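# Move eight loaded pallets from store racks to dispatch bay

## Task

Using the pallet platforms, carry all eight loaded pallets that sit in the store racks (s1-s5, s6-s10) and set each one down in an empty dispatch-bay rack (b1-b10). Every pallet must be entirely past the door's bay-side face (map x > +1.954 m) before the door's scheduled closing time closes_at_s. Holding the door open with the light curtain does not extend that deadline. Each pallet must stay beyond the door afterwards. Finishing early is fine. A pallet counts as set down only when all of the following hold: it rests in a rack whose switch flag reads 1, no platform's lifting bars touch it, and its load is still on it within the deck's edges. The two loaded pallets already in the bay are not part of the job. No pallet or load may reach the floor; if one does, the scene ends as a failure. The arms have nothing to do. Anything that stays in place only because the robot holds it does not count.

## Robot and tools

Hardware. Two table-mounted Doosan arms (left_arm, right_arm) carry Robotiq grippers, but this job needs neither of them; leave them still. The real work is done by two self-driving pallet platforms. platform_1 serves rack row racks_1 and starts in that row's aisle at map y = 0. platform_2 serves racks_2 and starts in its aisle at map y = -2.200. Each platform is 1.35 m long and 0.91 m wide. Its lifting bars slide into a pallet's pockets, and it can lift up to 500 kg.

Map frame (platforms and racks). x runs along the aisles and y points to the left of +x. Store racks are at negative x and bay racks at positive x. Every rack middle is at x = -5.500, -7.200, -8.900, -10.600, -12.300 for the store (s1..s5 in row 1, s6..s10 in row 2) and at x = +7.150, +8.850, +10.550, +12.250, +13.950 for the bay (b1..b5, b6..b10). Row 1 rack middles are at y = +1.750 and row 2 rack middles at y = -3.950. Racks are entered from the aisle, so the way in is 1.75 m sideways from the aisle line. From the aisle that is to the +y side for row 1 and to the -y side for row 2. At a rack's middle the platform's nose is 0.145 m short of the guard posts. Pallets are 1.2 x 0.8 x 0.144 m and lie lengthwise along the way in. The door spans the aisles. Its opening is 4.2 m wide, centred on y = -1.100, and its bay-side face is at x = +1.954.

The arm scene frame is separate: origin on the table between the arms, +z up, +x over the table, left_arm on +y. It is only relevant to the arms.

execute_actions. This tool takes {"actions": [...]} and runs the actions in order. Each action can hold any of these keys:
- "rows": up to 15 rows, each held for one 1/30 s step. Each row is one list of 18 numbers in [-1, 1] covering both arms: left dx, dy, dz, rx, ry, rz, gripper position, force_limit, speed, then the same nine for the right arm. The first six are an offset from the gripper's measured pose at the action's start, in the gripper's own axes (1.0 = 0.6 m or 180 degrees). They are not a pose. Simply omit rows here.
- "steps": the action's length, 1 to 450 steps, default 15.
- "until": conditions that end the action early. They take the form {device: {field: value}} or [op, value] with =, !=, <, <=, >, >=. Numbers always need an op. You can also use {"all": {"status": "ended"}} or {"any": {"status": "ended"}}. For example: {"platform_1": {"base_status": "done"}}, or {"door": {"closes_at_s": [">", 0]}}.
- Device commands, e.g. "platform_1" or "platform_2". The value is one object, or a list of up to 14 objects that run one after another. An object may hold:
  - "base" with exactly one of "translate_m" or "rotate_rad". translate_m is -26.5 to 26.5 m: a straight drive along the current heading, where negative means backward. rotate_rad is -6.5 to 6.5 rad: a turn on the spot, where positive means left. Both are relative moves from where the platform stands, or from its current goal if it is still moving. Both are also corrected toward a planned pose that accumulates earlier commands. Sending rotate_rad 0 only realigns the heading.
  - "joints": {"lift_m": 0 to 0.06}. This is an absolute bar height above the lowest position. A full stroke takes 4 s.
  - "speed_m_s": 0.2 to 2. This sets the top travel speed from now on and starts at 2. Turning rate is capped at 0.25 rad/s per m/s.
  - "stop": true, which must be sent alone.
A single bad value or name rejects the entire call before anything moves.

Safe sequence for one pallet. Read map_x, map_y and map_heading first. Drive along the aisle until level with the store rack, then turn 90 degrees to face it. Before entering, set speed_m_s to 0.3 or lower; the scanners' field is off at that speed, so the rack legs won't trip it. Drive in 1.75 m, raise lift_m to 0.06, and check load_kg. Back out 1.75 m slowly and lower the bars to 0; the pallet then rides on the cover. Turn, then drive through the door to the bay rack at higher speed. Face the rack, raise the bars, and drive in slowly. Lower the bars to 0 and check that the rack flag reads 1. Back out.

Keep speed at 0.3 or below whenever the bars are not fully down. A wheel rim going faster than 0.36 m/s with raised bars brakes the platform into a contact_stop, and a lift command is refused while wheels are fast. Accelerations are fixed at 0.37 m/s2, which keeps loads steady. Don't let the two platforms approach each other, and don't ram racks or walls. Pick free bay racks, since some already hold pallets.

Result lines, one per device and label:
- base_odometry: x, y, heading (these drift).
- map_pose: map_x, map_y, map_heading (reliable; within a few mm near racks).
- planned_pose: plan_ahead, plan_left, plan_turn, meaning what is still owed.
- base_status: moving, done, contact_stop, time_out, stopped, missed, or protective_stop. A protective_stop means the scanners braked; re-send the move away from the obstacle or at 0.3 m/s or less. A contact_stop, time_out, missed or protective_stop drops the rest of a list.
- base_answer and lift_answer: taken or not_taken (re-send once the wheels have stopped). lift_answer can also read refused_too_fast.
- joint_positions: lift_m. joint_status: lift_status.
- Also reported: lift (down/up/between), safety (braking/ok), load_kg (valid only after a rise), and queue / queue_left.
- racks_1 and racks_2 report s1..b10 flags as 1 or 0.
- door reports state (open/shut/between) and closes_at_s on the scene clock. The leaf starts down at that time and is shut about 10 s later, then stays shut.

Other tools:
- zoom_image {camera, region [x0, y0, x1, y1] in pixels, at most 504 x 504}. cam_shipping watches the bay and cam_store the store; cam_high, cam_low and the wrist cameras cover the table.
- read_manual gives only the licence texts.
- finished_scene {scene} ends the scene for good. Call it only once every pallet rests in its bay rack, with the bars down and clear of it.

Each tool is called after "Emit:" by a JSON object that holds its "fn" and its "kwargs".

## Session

Emit:
{"fn": "execute_actions", "kwargs": {"actions": []}}

Scene clock: 0.00 s.
left_arm: end_effector_position=(+0.3426, +1.0985, +0.3687) position_measured=3 object_status=3 end_effector_quat_wxyz=(-0.207, +0.598, +0.738, +0.234) end_effector_velocity=(+0.000, -0.000, -0.000) end_effector_angular_velocity=(-0.000, -0.001, -0.001) | right_arm: end_effector_position=(+0.9359, +0.0998, +0.2164) position_measured=3 object_status=3 end_effector_quat_wxyz=(+0.169, -0.301, +0.937, -0.043) end_effector_velocity=(-0.000, +0.002, +0.003) end_effector_angular_velocity=(+0.003, -0.004, +0.002)
Joint positions: left_arm=[ 0.981 -0.081  1.894  0.565  0.946  0.336] | right_arm=[ 0.553  0.741  0.975 -0.187  1.122 -1.564]
Joint velocities: left_arm=[-0.     0.     0.    -0.001 -0.001  0.   ] | right_arm=[ 0.002 -0.002 -0.002  0.    -0.001 -0.   ]
Joint torques (N m, as the joint torque sensors report them, + toward a larger angle): no reading
Flange force (N, the push that the arm receives, along the gripper's own x y z axes): no reading
Hand target (left_arm): +0.343, +1.099, +0.369; -0.207, +0.598, +0.738, +0.234
Hand target (right_arm): +0.936, +0.100, +0.216; +0.169, -0.301, +0.937, -0.043
platform_1.base_odometry: x=+0.000 y=+0.000 heading=+0.000 (m, m, rad; from the platform's pose at the start)
platform_1.map_pose: map_x=-4.31 map_y=-0.02 map_heading=+0.0175 (m, m, rad; on the building's map)
platform_1.planned_pose: plan_ahead=+0.00 plan_left=+0.00 plan_turn=+0.0000 (m ahead, m left, rad left of the pose on the map)
platform_1.base_status: done
platform_1.joint_positions: lift_m=+0.000
platform_1.joint_status: done
platform_1: translate_m=0.000 translate_m_goal=0.000 rotate_rad=0.000 rotate_rad_goal=0.000 base_answer=taken lift_m_goal=0.000 lift_answer=taken lift=down safety=ok load_kg=-51 refusals=0 queue=idle queue_left=0
platform_2.base_odometry: x=+0.000 y=+0.000 heading=+0.000 (m, m, rad; from the platform's pose at the start)
platform_2.map_pose: map_x=-2.84 map_y=-2.16 map_heading=-0.0044 (m, m, rad; on the building's map)
platform_2.planned_pose: plan_ahead=+0.00 plan_left=+0.00 plan_turn=+0.0000 (m ahead, m left, rad left of the pose on the map)
platform_2.base_status: done
platform_2.joint_positions: lift_m=+0.000
platform_2.joint_status: done
platform_2: translate_m=0.000 translate_m_goal=0.000 rotate_rad=0.000 rotate_rad_goal=0.000 base_answer=taken lift_m_goal=0.000 lift_answer=taken lift=down safety=ok load_kg=-51 refusals=0 queue=idle queue_left=0
racks_1: s1=1 s2=1 s3=1 s4=0 s5=1 b1=0 b2=1 b3=0 b4=0 b5=0
racks_2: s6=1 s7=1 s8=0 s9=1 s10=1 b6=0 b7=0 b8=0 b9=1 b10=0
door: state=open closes_at_s=510
camera_calibration (this result's frames):
cam_left_wrist: T_world_to_cam=[[0.941106, 0.301969, 0.152102, -0.696992], [0.325821, -0.930139, -0.169355, 0.9782], [0.0903364, 0.208939, -0.973747, 0.294169], [0, 0, 0, 1]] pos_world=[0.31065, 1.05887, 0.558123]
cam_right_wrist: T_world_to_cam=[[-0.395821, 0.898307, -0.190709, 0.329007], [0.692163, 0.428314, 0.580911, -0.791311], [0.60352, 0.0979348, -0.791311, -0.212327], [0, 0, 0, 1]] pos_world=[0.806088, 0.0641742, 0.35441]

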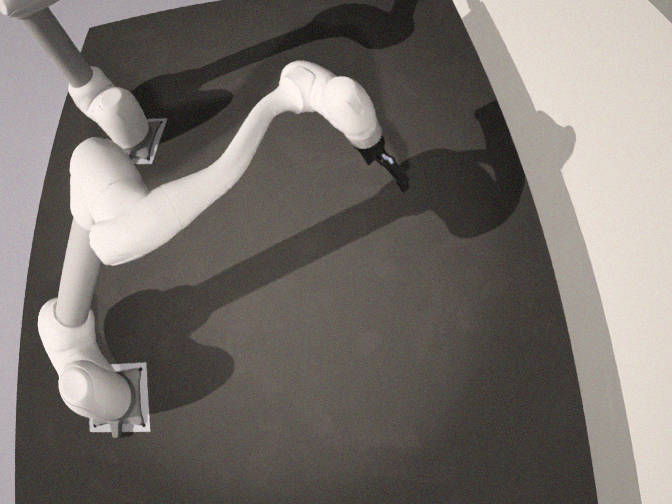

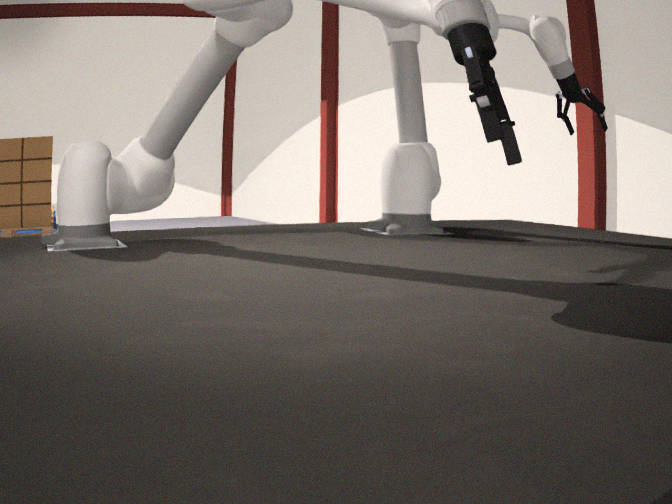

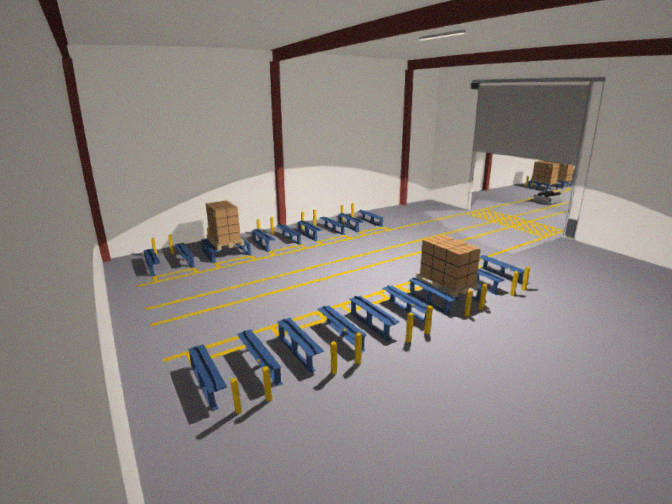

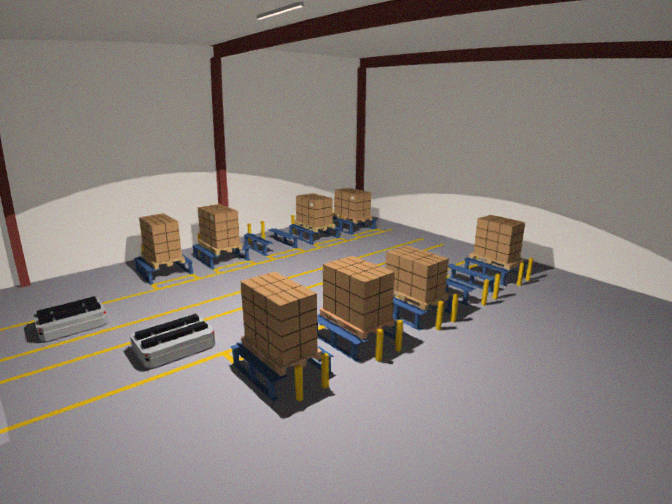

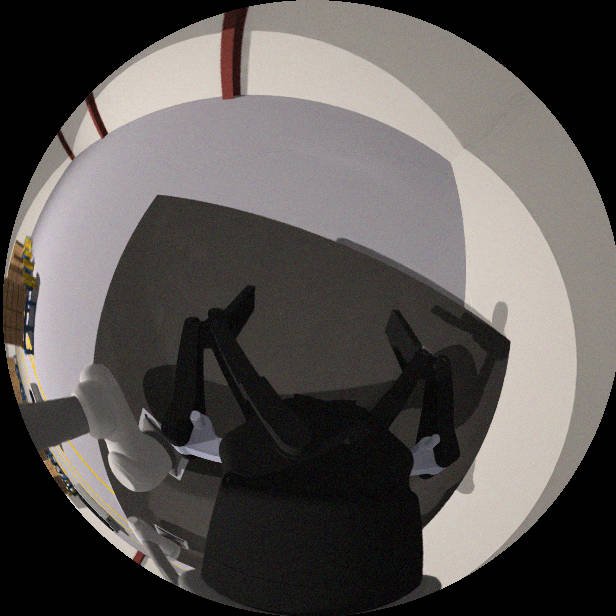

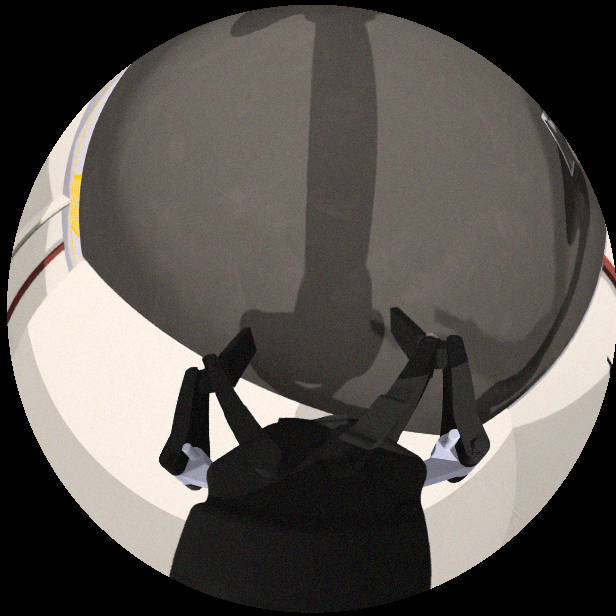

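Emit:
{"fn": "execute_actions", "kwargs": {"actions": [{"platform_1":[{"base":{"translate_m":-1.19}},{"base":{"rotate_rad":1.5533}},{"speed_m_s":0.3,"base":{"translate_m":1.791}},{"joints":{"lift_m":0.06}},{"base":{"translate_m":-1.75}},{"speed_m_s":2,"base":{"rotate_rad":-1.5708},"joints":{"lift_m":0}},{"base":{"translate_m":12.65}},{"base":{"rotate_rad":1.5708},"joints":{"lift_m":0.06}},{"speed_m_s":0.3,"base":{"translate_m":1.75}},{"joints":{"lift_m":0}},{"base":{"translate_m":-1.75}},{"speed_m_s":2,"base":{"rotate_rad":-1.5708}},{"base":{"translate_m":-14.35}},{"base":{"rotate_rad":1.5708}}],"platform_2":[{"base":{"translate_m":-2.66}},{"base":{"rotate_rad":-1.5664}},{"speed_m_s":0.3,"base":{"translate_m":1.802}},{"joints":{"lift_m":0.06}},{"base":{"translate_m":-1.75}},{"speed_m_s":2,"base":{"rotate_rad":1.5708},"joints":{"lift_m":0}},{"base":{"translate_m":12.65}},{"base":{"rotate_rad":-1.5708},"joints":{"lift_m":0.06}},{"speed_m_s":0.3,"base":{"translate_m":1.75}},{"joints":{"lift_m":0}},{"base":{"translate_m":-1.75}},{"speed_m_s":2,"base":{"rotate_rad":1.5708}},{"base":{"translate_m":-14.35}},{"base":{"rotate_rad":-1.5708}}],"steps":330}]}}

Emit:
{"fn": "execute_actions", "kwargs": {"actions": [{"steps":450,"until":{"all":{"status":"ended"}}},{"steps":450,"until":{"all":{"status":"ended"}}},{"steps":450,"until":{"all":{"status":"ended"}}},{"steps":450,"until":{"all":{"status":"ended"}}},{"steps":450,"until":{"all":{"status":"ended"}}}]}}

Scene clock: 14.63 s.
left_arm: end_effector_position=(+0.3426, +1.0985, +0.3687) position_measured=3 object_status=3 end_effector_quat_wxyz=(-0.207, +0.598, +0.738, +0.234) end_effector_velocity=(-0.001, -0.000, +0.000) end_effector_angular_velocity=(-0.001, -0.001, +0.002) | right_arm: end_effector_position=(+0.9359, +0.0998, +0.2164) position_measured=3 object_status=3 end_effector_quat_wxyz=(+0.169, -0.301, +0.937, -0.043) end_effector_velocity=(+0.000, +0.001, +0.001) end_effector_angular_velocity=(+0.001, -0.001, -0.000)
Joint positions: left_arm=[ 0.981 -0.081  1.894  0.565  0.946  0.336] | right_arm=[ 0.553  0.741  0.975 -0.187  1.122 -1.564]
Joint velocities: left_arm=[ 0.001 -0.     0.    -0.001  0.001 -0.   ] | right_arm=[ 0.001  0.    -0.001 -0.     0.     0.001]
Joint torques (N m, as the joint torque sensors report them, + toward a larger angle): left_arm=[  4.78 -33.12 -41.71   4.56  -1.    -0.1 ] | right_arm=[  -0.93 -115.53  -43.61    3.86   -0.82    0.12]
Flange force (N, the push that the arm receives, along the gripper's own x y z axes): left_arm=[-6.3 5.1 -5.6] | right_arm=[-0.7 2.4 3.1]
Hand target (left_arm): +0.343, +1.099, +0.369; -0.207, +0.598, +0.738, +0.234
Hand target (right_arm): +0.936, +0.100, +0.216; +0.169, -0.301, +0.937, -0.043
platform_1.base_odometry: x=-1.190 y=+0.806 heading=+1.558 (m, m, rad; from the platform's pose at the start)
platform_1.map_pose: map_x=-5.50 map_y=+0.77 map_heading=+1.5708 (m, m, rad; on the building's map)
platform_1.planned_pose: plan_ahead=+0.98 plan_left=+0.00 plan_turn=+0.0000 (m ahead, m left, rad left of the pose on the map)
platform_1.base_status: moving
platform_1.joint_positions: lift_m=+0.000
platform_1.joint_status: done
platform_1: translate_m=-0.387 translate_m_goal=0.600 rotate_rad=1.557 rotate_rad_goal=1.557 base_answer=taken lift_m_goal=0.000 lift_answer=taken lift=down safety=ok load_kg=-47 refusals=0 queue=running queue_left=11
platform_2.base_odometry: x=-2.663 y=-0.353 heading=-1.579 (m, m, rad; from the platform's pose at the start)
platform_2.map_pose: map_x=-5.50 map_y=-2.54 map_heading=-1.5708 (m, m, rad; on the building's map)
platform_2.planned_pose: plan_ahead=+1.41 plan_left=+0.00 plan_turn=+0.0000 (m ahead, m left, rad left of the pose on the map)
platform_2.base_status: moving
platform_2.joint_positions: lift_m=+0.000
platform_2.joint_status: done
platform_2: translate_m=-2.277 translate_m_goal=-0.860 rotate_rad=-1.579 rotate_rad_goal=-1.578 base_answer=taken lift_m_goal=0.000 lift_answer=taken lift=down safety=ok load_kg=-47 refusals=0 queue=running queue_left=11
racks_1: s1=1 s2=1 s3=1 s4=0 s5=1 b1=0 b2=1 b3=0 b4=0 b5=0
racks_2: s6=1 s7=1 s8=0 s9=1 s10=1 b6=0 b7=0 b8=0 b9=1 b10=0
door: state=open closes_at_s=510
camera_calibration (this result's frames):
cam_left_wrist: T_world_to_cam=[[0.941106, 0.301969, 0.152102, -0.696992], [0.325821, -0.930139, -0.169355, 0.9782], [0.0903365, 0.208939, -0.973747, 0.294169], [0, 0, 0, 1]] pos_world=[0.31065, 1.05887, 0.558124]
cam_right_wrist: T_world_to_cam=[[-0.395821, 0.898307, -0.190709, 0.329007], [0.692163, 0.428314, 0.580911, -0.791311], [0.60352, 0.0979349, -0.791311, -0.212327], [0, 0, 0, 1]] pos_world=[0.806088, 0.0641742, 0.35441]

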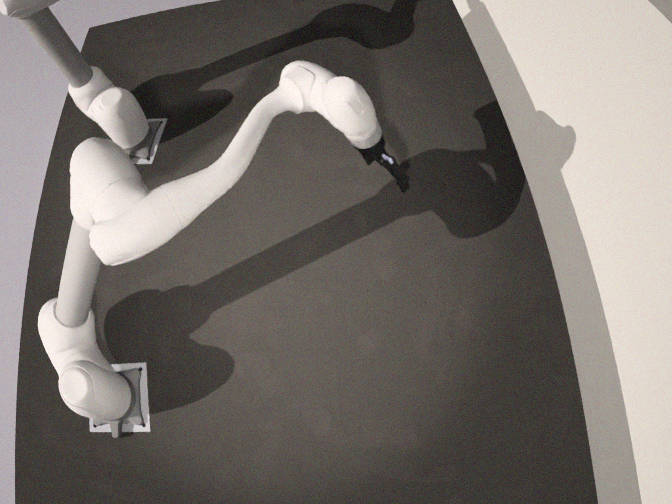

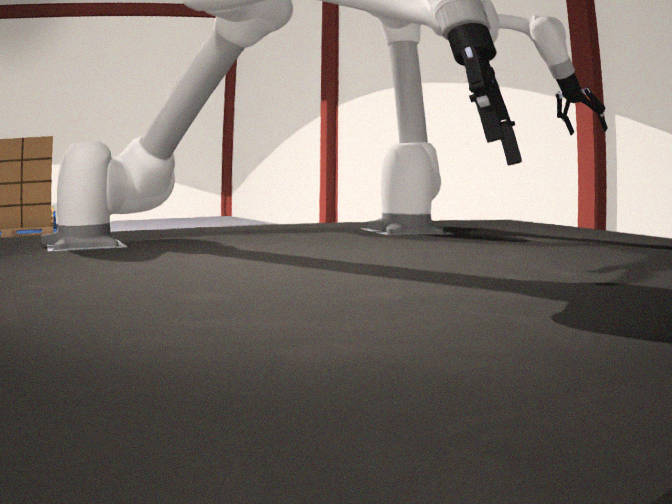

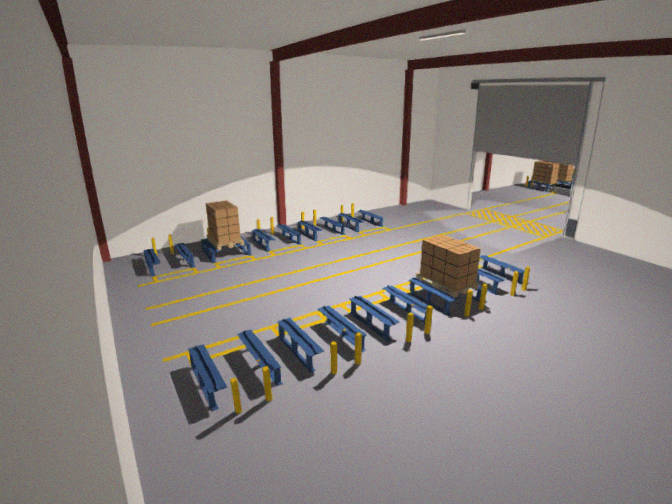

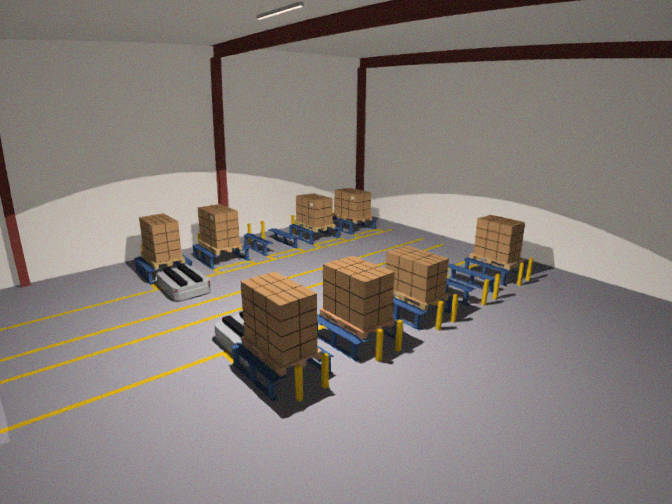

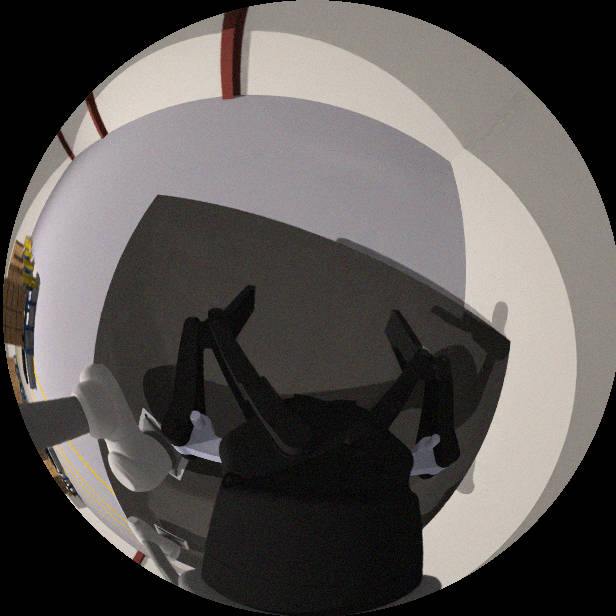

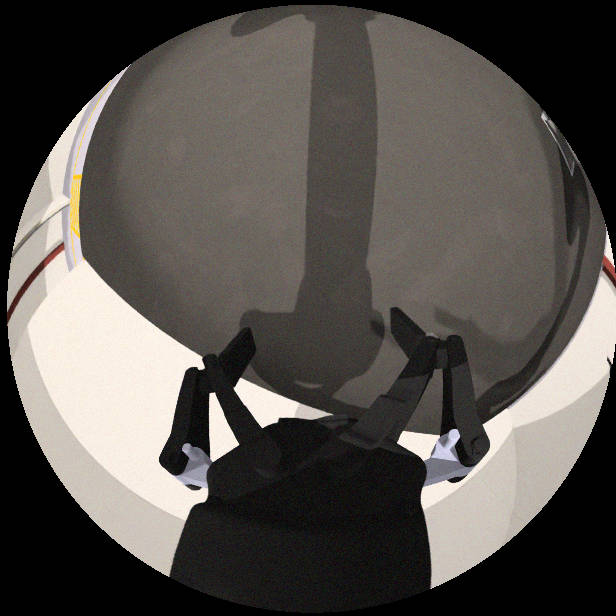

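Scene clock: 89.63 s.
left_arm: end_effector_position=(+0.3426, +1.0985, +0.3687) position_measured=3 object_status=3 end_effector_quat_wxyz=(-0.207, +0.598, +0.738, +0.234) end_effector_velocity=(-0.000, -0.000, +0.000) end_effector_angular_velocity=(+0.001, -0.000, +0.000) | right_arm: end_effector_position=(+0.9359, +0.0998, +0.2164) position_measured=3 object_status=3 end_effector_quat_wxyz=(+0.169, -0.301, +0.937, -0.043) end_effector_velocity=(-0.000, +0.001, +0.003) end_effector_angular_velocity=(+0.002, -0.003, +0.001)
Joint positions: left_arm=[ 0.981 -0.081  1.894  0.565  0.946  0.336] | right_arm=[ 0.553  0.741  0.975 -0.187  1.122 -1.564]
Joint velocities: left_arm=[ 0.    -0.001  0.     0.     0.    -0.   ] | right_arm=[ 0.001 -0.002 -0.001 -0.    -0.001 -0.   ]
Joint torques (N m, as the joint torque sensors report them, + toward a larger angle): left_arm=[  4.5  -32.85 -41.01   4.59  -0.92   0.26] | right_arm=[  -1.9  -116.13  -43.39    3.79   -0.92    0.22]
Flange force (N, the push that the arm receives, along the gripper's own x y z axes): left_arm=[-5.8 6.0 -5.8] | right_arm=[-2.2 2.5 2.8]
Flange force at the end of the 1st action (N, along the gripper's axes at the end of the call): left_arm=[-7.3 5.7 -6.8] | right_arm=[-1.2 1.7 3.5]
Flange force at the end of the 2nd action (N, along the gripper's axes at the end of the call): left_arm=[-2.8 7.2 -4.8] | right_arm=[-1.1 1.8 2.8]
Flange force at the end of the 3rd action (N, along the gripper's axes at the end of the call): left_arm=[-2.0 3.9 -3.7] | right_arm=[-1.3 2.0 3.5]
Flange force at the end of the 4th action (N, along the gripper's axes at the end of the call): left_arm=[-3.0 3.8 -4.9] | right_arm=[0.0 2.2 2.4]
Hand target (left_arm): +0.343, +1.099, +0.369; -0.207, +0.598, +0.738, +0.234
Hand target (right_arm): +0.936, +0.100, +0.216; +0.169, -0.301, +0.937, -0.043
platform_1.base_odometry: x=-2.882 y=-0.006 heading=+1.560 (m, m, rad; from the platform's pose at the start)
platform_1.map_pose: map_x=-7.20 map_y=-0.01 map_heading=+1.5708 (m, m, rad; on the building's map)
platform_1.planned_pose: plan_ahead=+0.01 plan_left=+0.00 plan_turn=+0.0000 (m ahead, m left, rad left of the pose on the map)
platform_1.base_status: done
platform_1.joint_positions: lift_m=+0.000
platform_1.joint_status: done
platform_1: translate_m=-2.849 translate_m_goal=-2.849 rotate_rad=1.560 rotate_rad_goal=1.560 base_answer=taken lift_m_goal=0.000 lift_answer=taken lift=down safety=ok load_kg=-49 refusals=0 queue=done queue_left=0
platform_2.base_odometry: x=-4.344 y=+0.024 heading=-1.573 (m, m, rad; from the platform's pose at the start)
platform_2.map_pose: map_x=-7.20 map_y=-2.20 map_heading=-1.5664 (m, m, rad; on the building's map)
platform_2.planned_pose: plan_ahead=+0.00 plan_left=+0.00 plan_turn=-0.0043 (m ahead, m left, rad left of the pose on the map)
platform_2.base_status: moving
platform_2.joint_positions: lift_m=+0.000
platform_2.joint_status: done
platform_2: translate_m=-4.289 translate_m_goal=-4.289 rotate_rad=-1.575 rotate_rad_goal=-1.576 base_answer=taken lift_m_goal=0.000 lift_answer=taken lift=down safety=ok load_kg=-49 refusals=0 queue=running queue_left=0
racks_1: s1=0 s2=1 s3=1 s4=0 s5=1 b1=1 b2=1 b3=0 b4=0 b5=0
racks_2: s6=0 s7=1 s8=0 s9=1 s10=1 b6=1 b7=0 b8=0 b9=1 b10=0
door: state=open closes_at_s=510
camera_calibration (this result's frames):
cam_left_wrist: T_world_to_cam=[[0.941106, 0.301967, 0.152105, -0.696993], [0.32582, -0.93014, -0.169356, 0.978201], [0.0903386, 0.208941, -0.973747, 0.294168], [0, 0, 0, 1]] pos_world=[0.310652, 1.05887, 0.558125]
cam_right_wrist: T_world_to_cam=[[-0.395819, 0.898308, -0.19071, 0.329007], [0.692165, 0.428313, 0.580909, -0.791311], [0.603519, 0.097932, -0.791312, -0.212326], [0, 0, 0, 1]] pos_world=[0.806088, 0.0641729, 0.354409]

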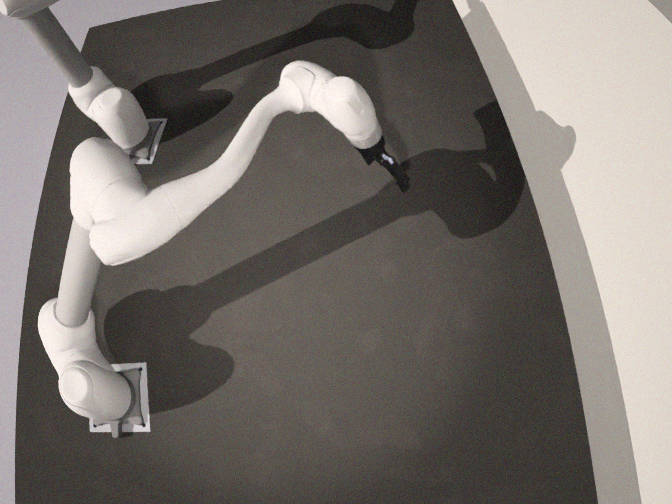

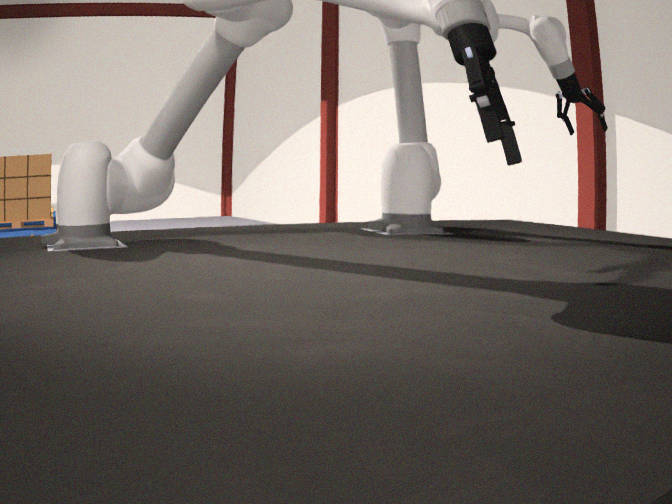

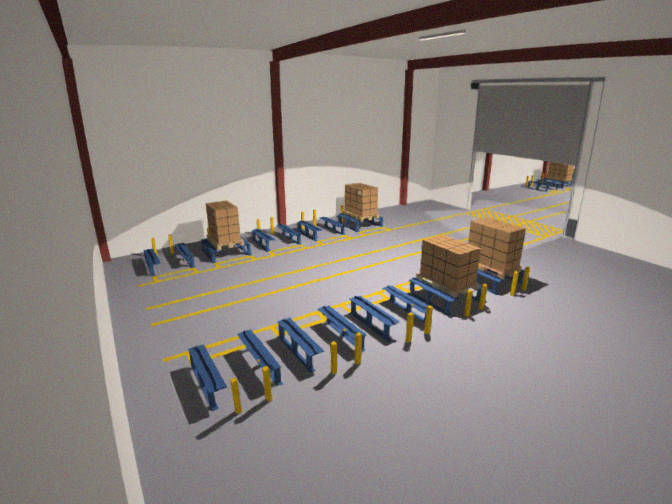

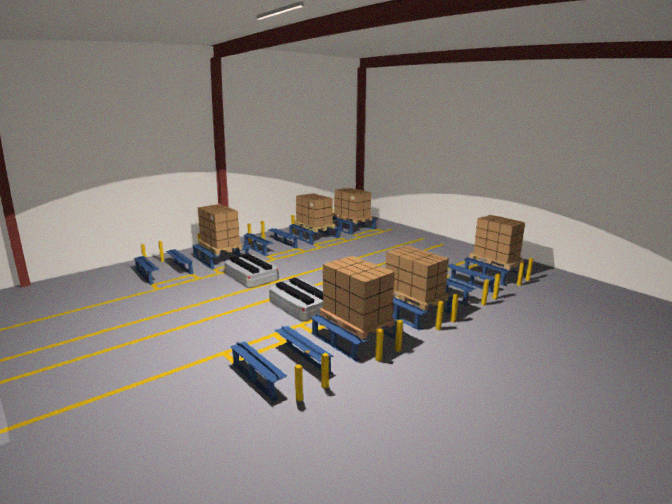

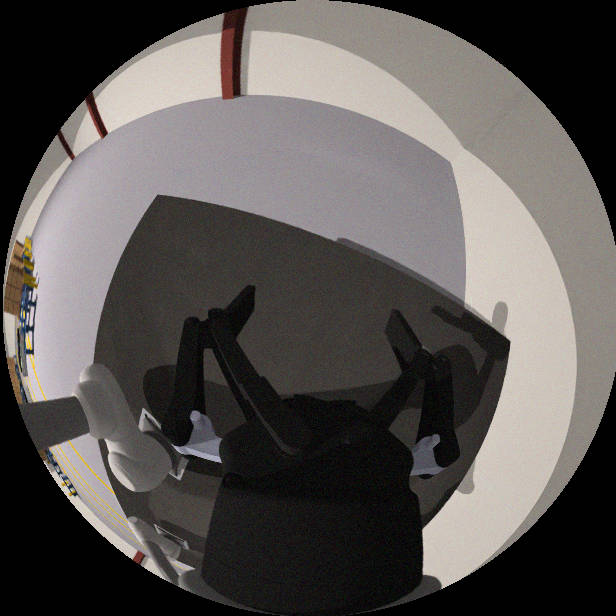

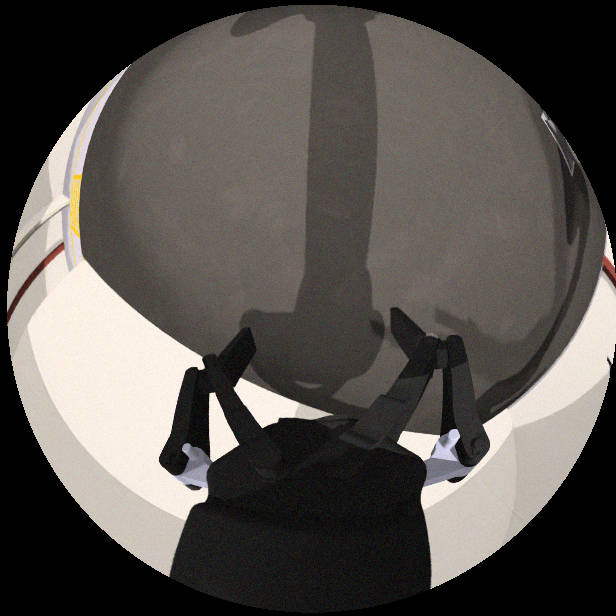

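Emit:
{"fn": "execute_actions", "kwargs": {"actions": [{"steps":150,"until":{"all":{"status":"ended"}}},{"platform_1":[{"speed_m_s":0.3,"base":{"translate_m":1.75}},{"joints":{"lift_m":0.06}},{"base":{"translate_m":-1.75}},{"speed_m_s":2,"base":{"rotate_rad":-1.5708},"joints":{"lift_m":0}},{"base":{"translate_m":17.75}},{"base":{"rotate_rad":1.5708},"joints":{"lift_m":0.06}},{"speed_m_s":0.3,"base":{"translate_m":1.75}},{"joints":{"lift_m":0}},{"base":{"translate_m":-1.75}},{"speed_m_s":2,"base":{"rotate_rad":-1.5708}},{"base":{"translate_m":-19.45}},{"base":{"rotate_rad":1.5708}},{"speed_m_s":0.3,"base":{"translate_m":1.75}},{"joints":{"lift_m":0.06}}],"platform_2":[{"speed_m_s":0.3,"base":{"translate_m":1.75}},{"joints":{"lift_m":0.06}},{"base":{"translate_m":-1.75}},{"speed_m_s":2,"base":{"rotate_rad":1.5708},"joints":{"lift_m":0}},{"base":{"translate_m":16.05}},{"base":{"rotate_rad":-1.5708},"joints":{"lift_m":0.06}},{"speed_m_s":0.3,"base":{"translate_m":1.75}},{"joints":{"lift_m":0}},{"base":{"translate_m":-1.75}},{"speed_m_s":2,"base":{"rotate_rad":1.5708}},{"base":{"translate_m":-19.45}},{"base":{"rotate_rad":-1.5708}},{"speed_m_s":0.3,"base":{"translate_m":1.75}},{"joints":{"lift_m":0.06}}],"steps":450},{"steps":450,"until":{"all":{"status":"ended"}}},{"steps":450,"until":{"all":{"status":"ended"}}},{"steps":450,"until":{"all":{"status":"ended"}}},{"steps":450,"until":{"all":{"status":"ended"}}}]}}

Emit:
{"fn": "execute_actions", "kwargs": {"actions": [{"steps":450,"until":{"all":{"status":"ended"}}},{"steps":60,"until":{"all":{"status":"ended"}}}]}}

Scene clock: 167.37 s.
left_arm: end_effector_position=(+0.3426, +1.0985, +0.3687) position_measured=3 object_status=3 end_effector_quat_wxyz=(-0.207, +0.598, +0.738, +0.234) end_effector_velocity=(+0.001, -0.001, -0.000) end_effector_angular_velocity=(-0.000, +0.000, -0.001) | right_arm: end_effector_position=(+0.9359, +0.0998, +0.2164) position_measured=3 object_status=3 end_effector_quat_wxyz=(+0.169, -0.301, +0.937, -0.043) end_effector_velocity=(+0.001, -0.001, -0.000) end_effector_angular_velocity=(+0.000, -0.000, -0.002)
Joint positions: left_arm=[ 0.981 -0.081  1.894  0.565  0.946  0.336] | right_arm=[ 0.553  0.741  0.975 -0.187  1.122 -1.564]
Joint velocities: left_arm=[-0.001  0.     0.    -0.     0.     0.   ] | right_arm=[-0.001  0.001 -0.    -0.    -0.001  0.   ]
Joint torques (N m, as the joint torque sensors report them, + toward a larger angle): left_arm=[  4.87 -33.22 -40.5    4.66  -1.26   0.26] | right_arm=[  -0.88 -116.92  -43.4     3.77   -0.94    0.19]
Flange force (N, the push that the arm receives, along the gripper's own x y z axes): left_arm=[-5.5 8.0 -6.6] | right_arm=[-4.1 0.8 4.1]
Flange force at the end of the 2nd action (N, along the gripper's axes at the end of the call): left_arm=[-4.5 6.5 -3.4] | right_arm=[-1.5 1.6 4.1]
Flange force at the end of the 3rd action (N, along the gripper's axes at the end of the call): left_arm=[-4.1 2.4 -5.4] | right_arm=[-3.2 1.7 3.8]
Flange force at the end of the 4th action (N, along the gripper's axes at the end of the call): left_arm=[-5.1 5.4 -5.5] | right_arm=[-3.9 1.9 4.0]
Flange force at the end of the 5th action (N, along the gripper's axes at the end of the call): left_arm=[-3.7 1.3 -5.0] | right_arm=[-1.3 2.4 2.5]
Hand target (left_arm): +0.343, +1.099, +0.369; -0.207, +0.598, +0.738, +0.234
Hand target (right_arm): +0.936, +0.100, +0.216; +0.169, -0.301, +0.937, -0.043
platform_1.base_odometry: x=-2.583 y=-0.088 heading=-0.020 (m, m, rad; from the platform's pose at the start)
platform_1.map_pose: map_x=-6.98 map_y=+0.00 map_heading=-0.0044 (m, m, rad; on the building's map)
platform_1.planned_pose: plan_ahead=-1.92 plan_left=-0.01 plan_turn=+0.0043 (m ahead, m left, rad left of the pose on the map)
platform_1.base_status: moving
platform_1.joint_positions: lift_m=+0.000
platform_1.joint_status: done
platform_1: translate_m=-2.579 translate_m_goal=-4.489 rotate_rad=-0.020 rotate_rad_goal=-0.019 base_answer=taken lift_m_goal=0.000 lift_answer=taken lift=down safety=ok load_kg=-49 refusals=0 queue=running queue_left=3
platform_2.base_odometry: x=-6.837 y=+0.118 heading=-0.006 (m, m, rad; from the platform's pose at the start)
platform_2.map_pose: map_x=-9.75 map_y=-2.20 map_heading=+0.0000 (m, m, rad; on the building's map)
platform_2.planned_pose: plan_ahead=-0.85 plan_left=+0.00 plan_turn=+0.0000 (m ahead, m left, rad left of the pose on the map)
platform_2.base_status: moving
platform_2.joint_positions: lift_m=+0.000
platform_2.joint_status: done
platform_2: translate_m=-6.805 translate_m_goal=-7.658 rotate_rad=-0.006 rotate_rad_goal=-0.006 base_answer=taken lift_m_goal=0.000 lift_answer=taken lift=down safety=ok load_kg=-49 refusals=0 queue=running queue_left=3
racks_1: s1=0 s2=0 s3=1 s4=0 s5=1 b1=1 b2=1 b3=1 b4=0 b5=0
racks_2: s6=0 s7=0 s8=0 s9=1 s10=1 b6=1 b7=1 b8=0 b9=1 b10=0
door: state=open closes_at_s=510
camera_calibration (this result's frames):
cam_left_wrist: T_world_to_cam=[[0.941106, 0.301967, 0.152104, -0.696993], [0.325821, -0.93014, -0.169356, 0.978201], [0.0903381, 0.20894, -0.973747, 0.294168], [0, 0, 0, 1]] pos_world=[0.310652, 1.05887, 0.558124]
cam_right_wrist: T_world_to_cam=[[-0.395819, 0.898308, -0.19071, 0.329007], [0.692165, 0.428313, 0.580909, -0.791311], [0.603519, 0.0979321, -0.791312, -0.212326], [0, 0, 0, 1]] pos_world=[0.806088, 0.0641729, 0.354409]

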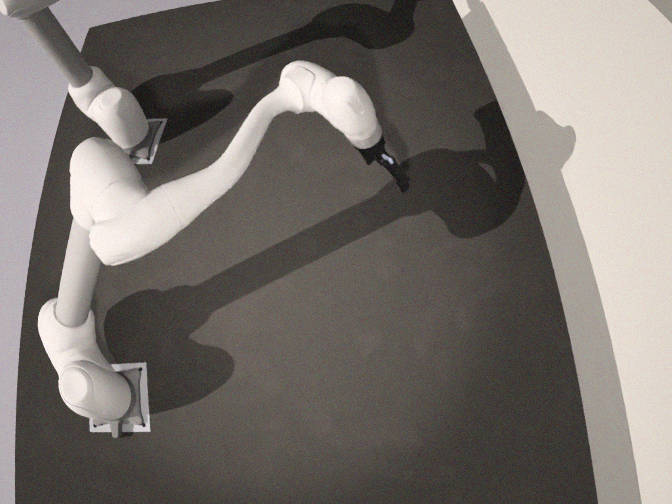

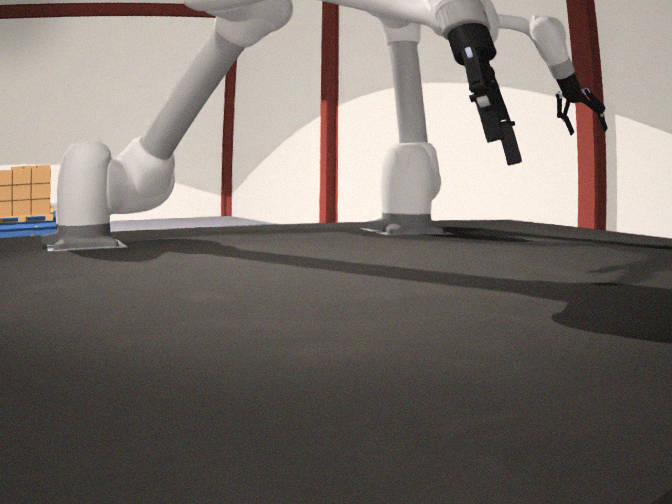

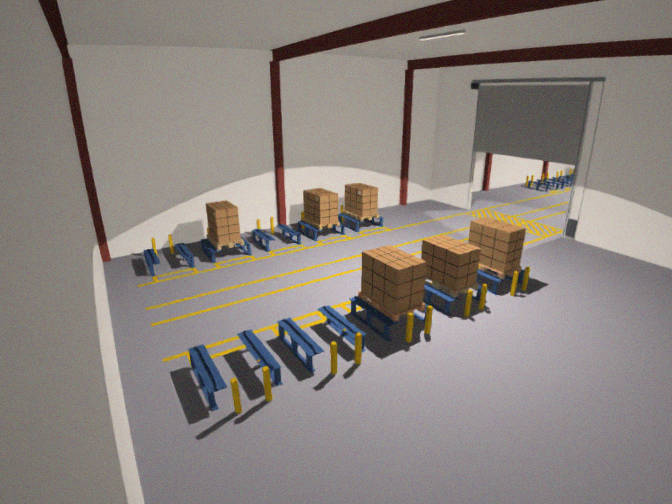

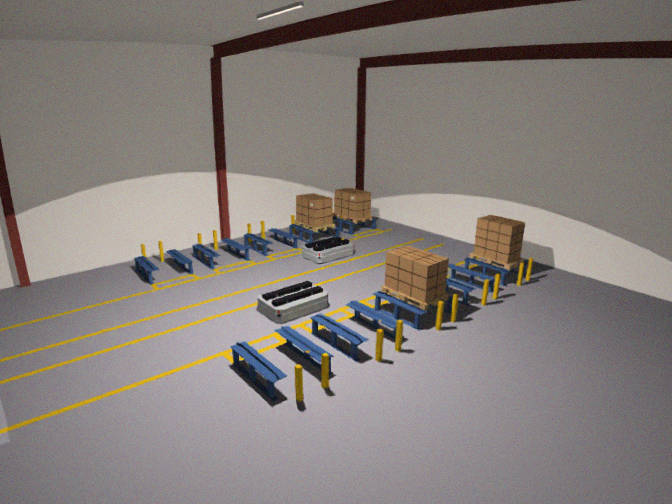

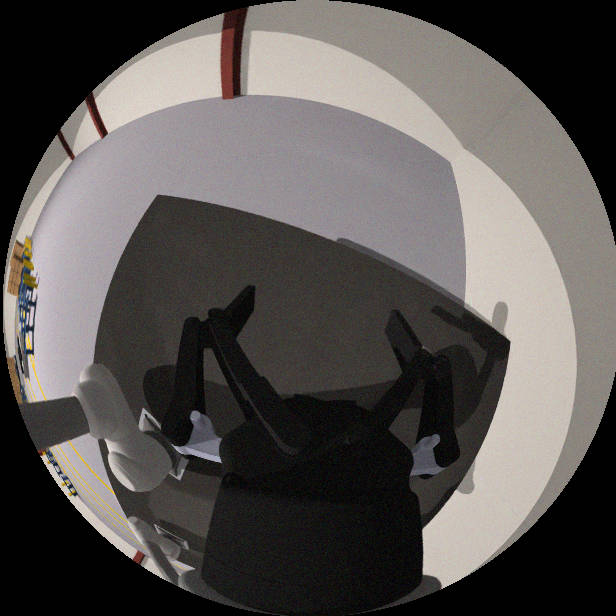

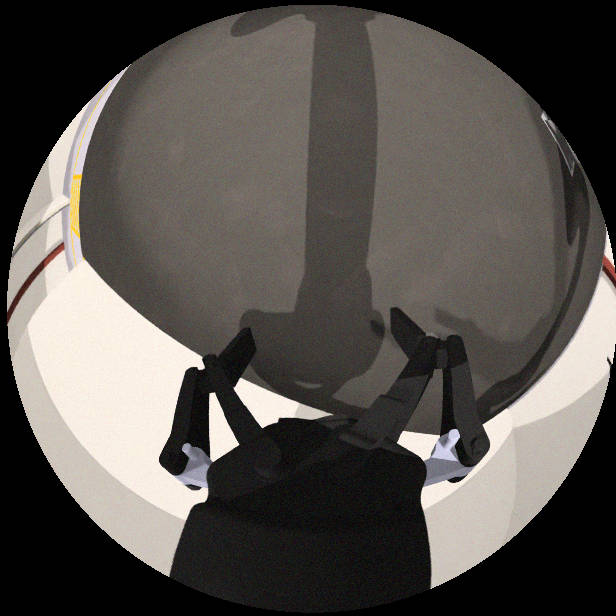

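Scene clock: 184.37 s.
left_arm: end_effector_position=(+0.3426, +1.0985, +0.3687) position_measured=3 object_status=3 end_effector_quat_wxyz=(-0.207, +0.598, +0.738, +0.234) end_effector_velocity=(+0.001, -0.000, -0.001) end_effector_angular_velocity=(-0.001, -0.001, -0.001) | right_arm: end_effector_position=(+0.9359, +0.0998, +0.2164) position_measured=3 object_status=3 end_effector_quat_wxyz=(+0.169, -0.301, +0.937, -0.043) end_effector_velocity=(-0.000, +0.000, +0.001) end_effector_angular_velocity=(+0.001, -0.001, +0.001)
Joint positions: left_arm=[ 0.981 -0.081  1.894  0.565  0.946  0.336] | right_arm=[ 0.553  0.741  0.975 -0.187  1.122 -1.564]
Joint velocities: left_arm=[-0.001  0.001  0.    -0.001 -0.001  0.   ] | right_arm=[ 0.    -0.001  0.001  0.    -0.001 -0.001]
Joint torques (N m, as the joint torque sensors report them, + toward a larger angle): left_arm=[  2.71 -34.99 -40.69   4.33  -0.95  -0.1 ] | right_arm=[  -1.35 -116.    -43.6     3.82   -0.95    0.27]
Flange force (N, the push that the arm receives, along the gripper's own x y z axes): left_arm=[-1.1 7.0 -1.8] | right_arm=[-1.6 1.7 3.3]
Flange force at the end of the 1st action (N, along the gripper's axes at the end of the call): left_arm=[-6.3 3.8 -4.9] | right_arm=[-1.0 1.2 3.3]
Hand target (left_arm): +0.343, +1.099, +0.369; -0.207, +0.598, +0.738, +0.234
Hand target (right_arm): +0.936, +0.100, +0.216; +0.169, -0.301, +0.937, -0.043
platform_1.base_odometry: x=-4.534 y=+1.695 heading=+1.564 (m, m, rad; from the platform's pose at the start)
platform_1.map_pose: map_x=-8.90 map_y=+1.75 map_heading=+1.5708 (m, m, rad; on the building's map)
platform_1.planned_pose: plan_ahead=+0.00 plan_left=+0.00 plan_turn=+0.0000 (m ahead, m left, rad left of the pose on the map)
platform_1.base_status: done
platform_1.joint_positions: lift_m=+0.039
platform_1.joint_status: moving
platform_1: translate_m=-2.759 translate_m_goal=-2.759 rotate_rad=1.564 rotate_rad_goal=1.563 base_answer=taken lift_m_goal=0.060 lift_answer=taken lift=between safety=ok load_kg=3 refusals=0 queue=running queue_left=0
platform_2.base_odometry: x=-7.736 y=-1.627 heading=-1.584 (m, m, rad; from the platform's pose at the start)
platform_2.map_pose: map_x=-10.60 map_y=-3.95 map_heading=-1.5708 (m, m, rad; on the building's map)
platform_2.planned_pose: plan_ahead=+0.00 plan_left=+0.00 plan_turn=+0.0000 (m ahead, m left, rad left of the pose on the map)
platform_2.base_status: done
platform_2.joint_positions: lift_m=+0.060
platform_2.joint_status: done
platform_2: translate_m=-5.907 translate_m_goal=-5.907 rotate_rad=-1.584 rotate_rad_goal=-1.584 base_answer=taken lift_m_goal=0.060 lift_answer=taken lift=up safety=ok load_kg=226 refusals=0 queue=done queue_left=0
racks_1: s1=0 s2=0 s3=1 s4=0 s5=1 b1=1 b2=1 b3=1 b4=0 b5=0
racks_2: s6=0 s7=0 s8=0 s9=0 s10=1 b6=1 b7=1 b8=0 b9=1 b10=0
door: state=open closes_at_s=510
camera_calibration (this result's frames):
cam_left_wrist: T_world_to_cam=[[0.941106, 0.301967, 0.152104, -0.696993], [0.32582, -0.93014, -0.169356, 0.978201], [0.0903381, 0.20894, -0.973747, 0.294168], [0, 0, 0, 1]] pos_world=[0.310652, 1.05887, 0.558124]
cam_right_wrist: T_world_to_cam=[[-0.395819, 0.898308, -0.19071, 0.329007], [0.692165, 0.428313, 0.580909, -0.791311], [0.603519, 0.0979322, -0.791312, -0.212326], [0, 0, 0, 1]] pos_world=[0.806088, 0.0641729, 0.354409]

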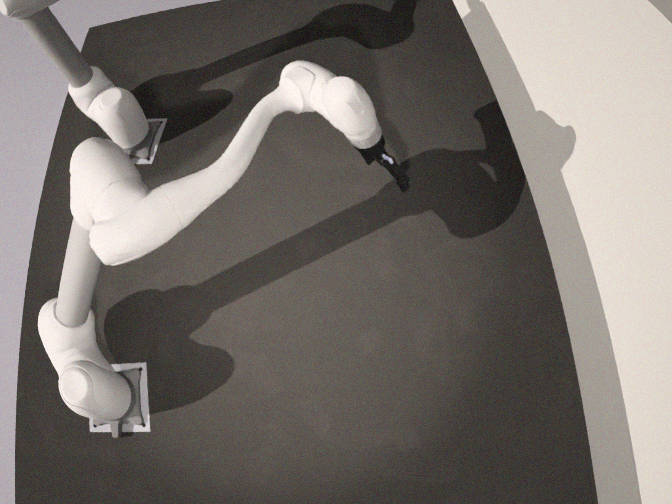

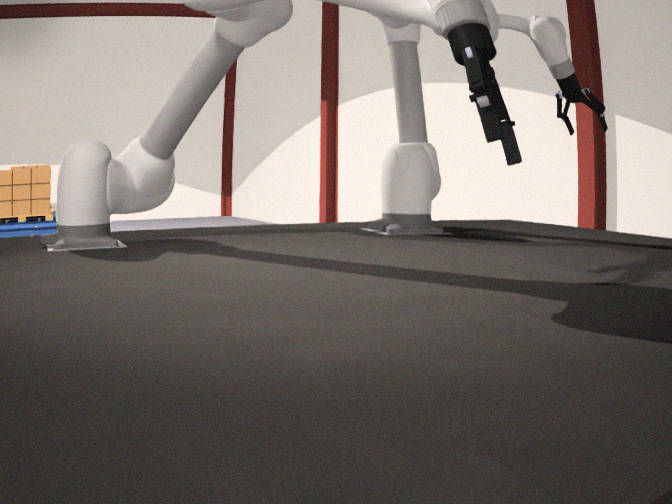

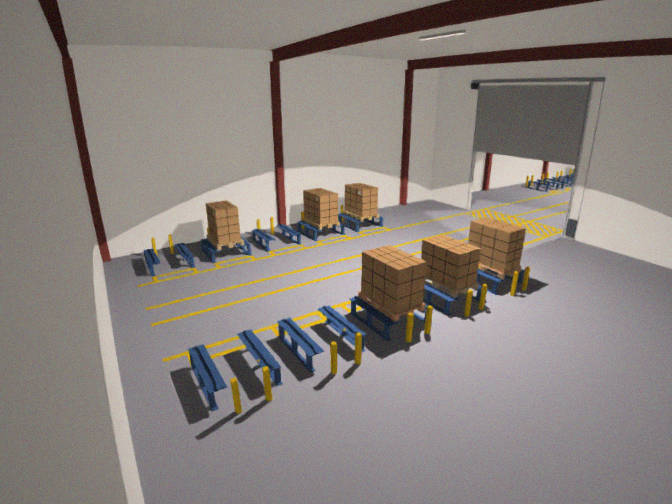

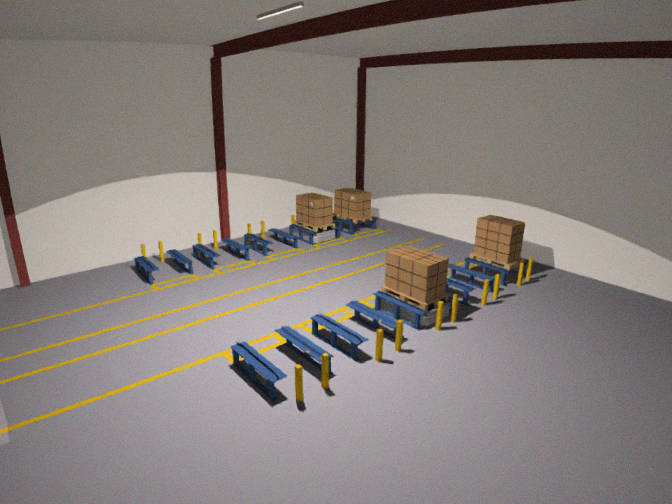

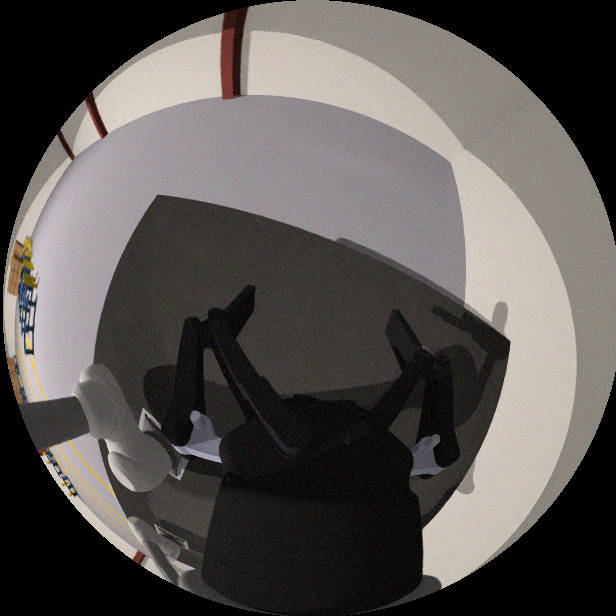

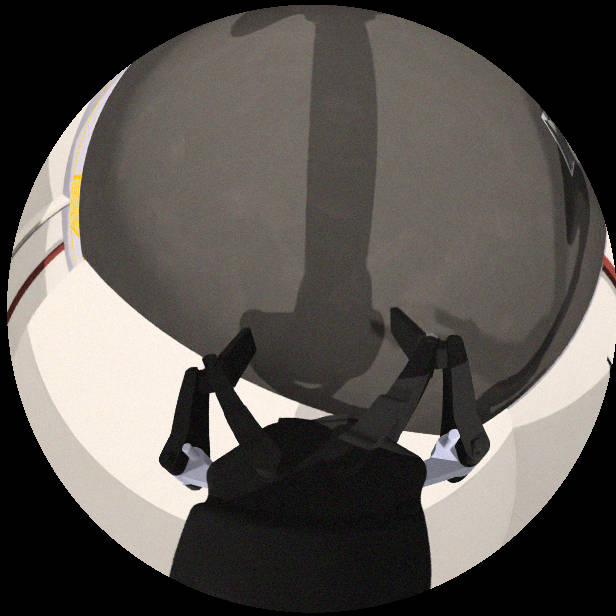

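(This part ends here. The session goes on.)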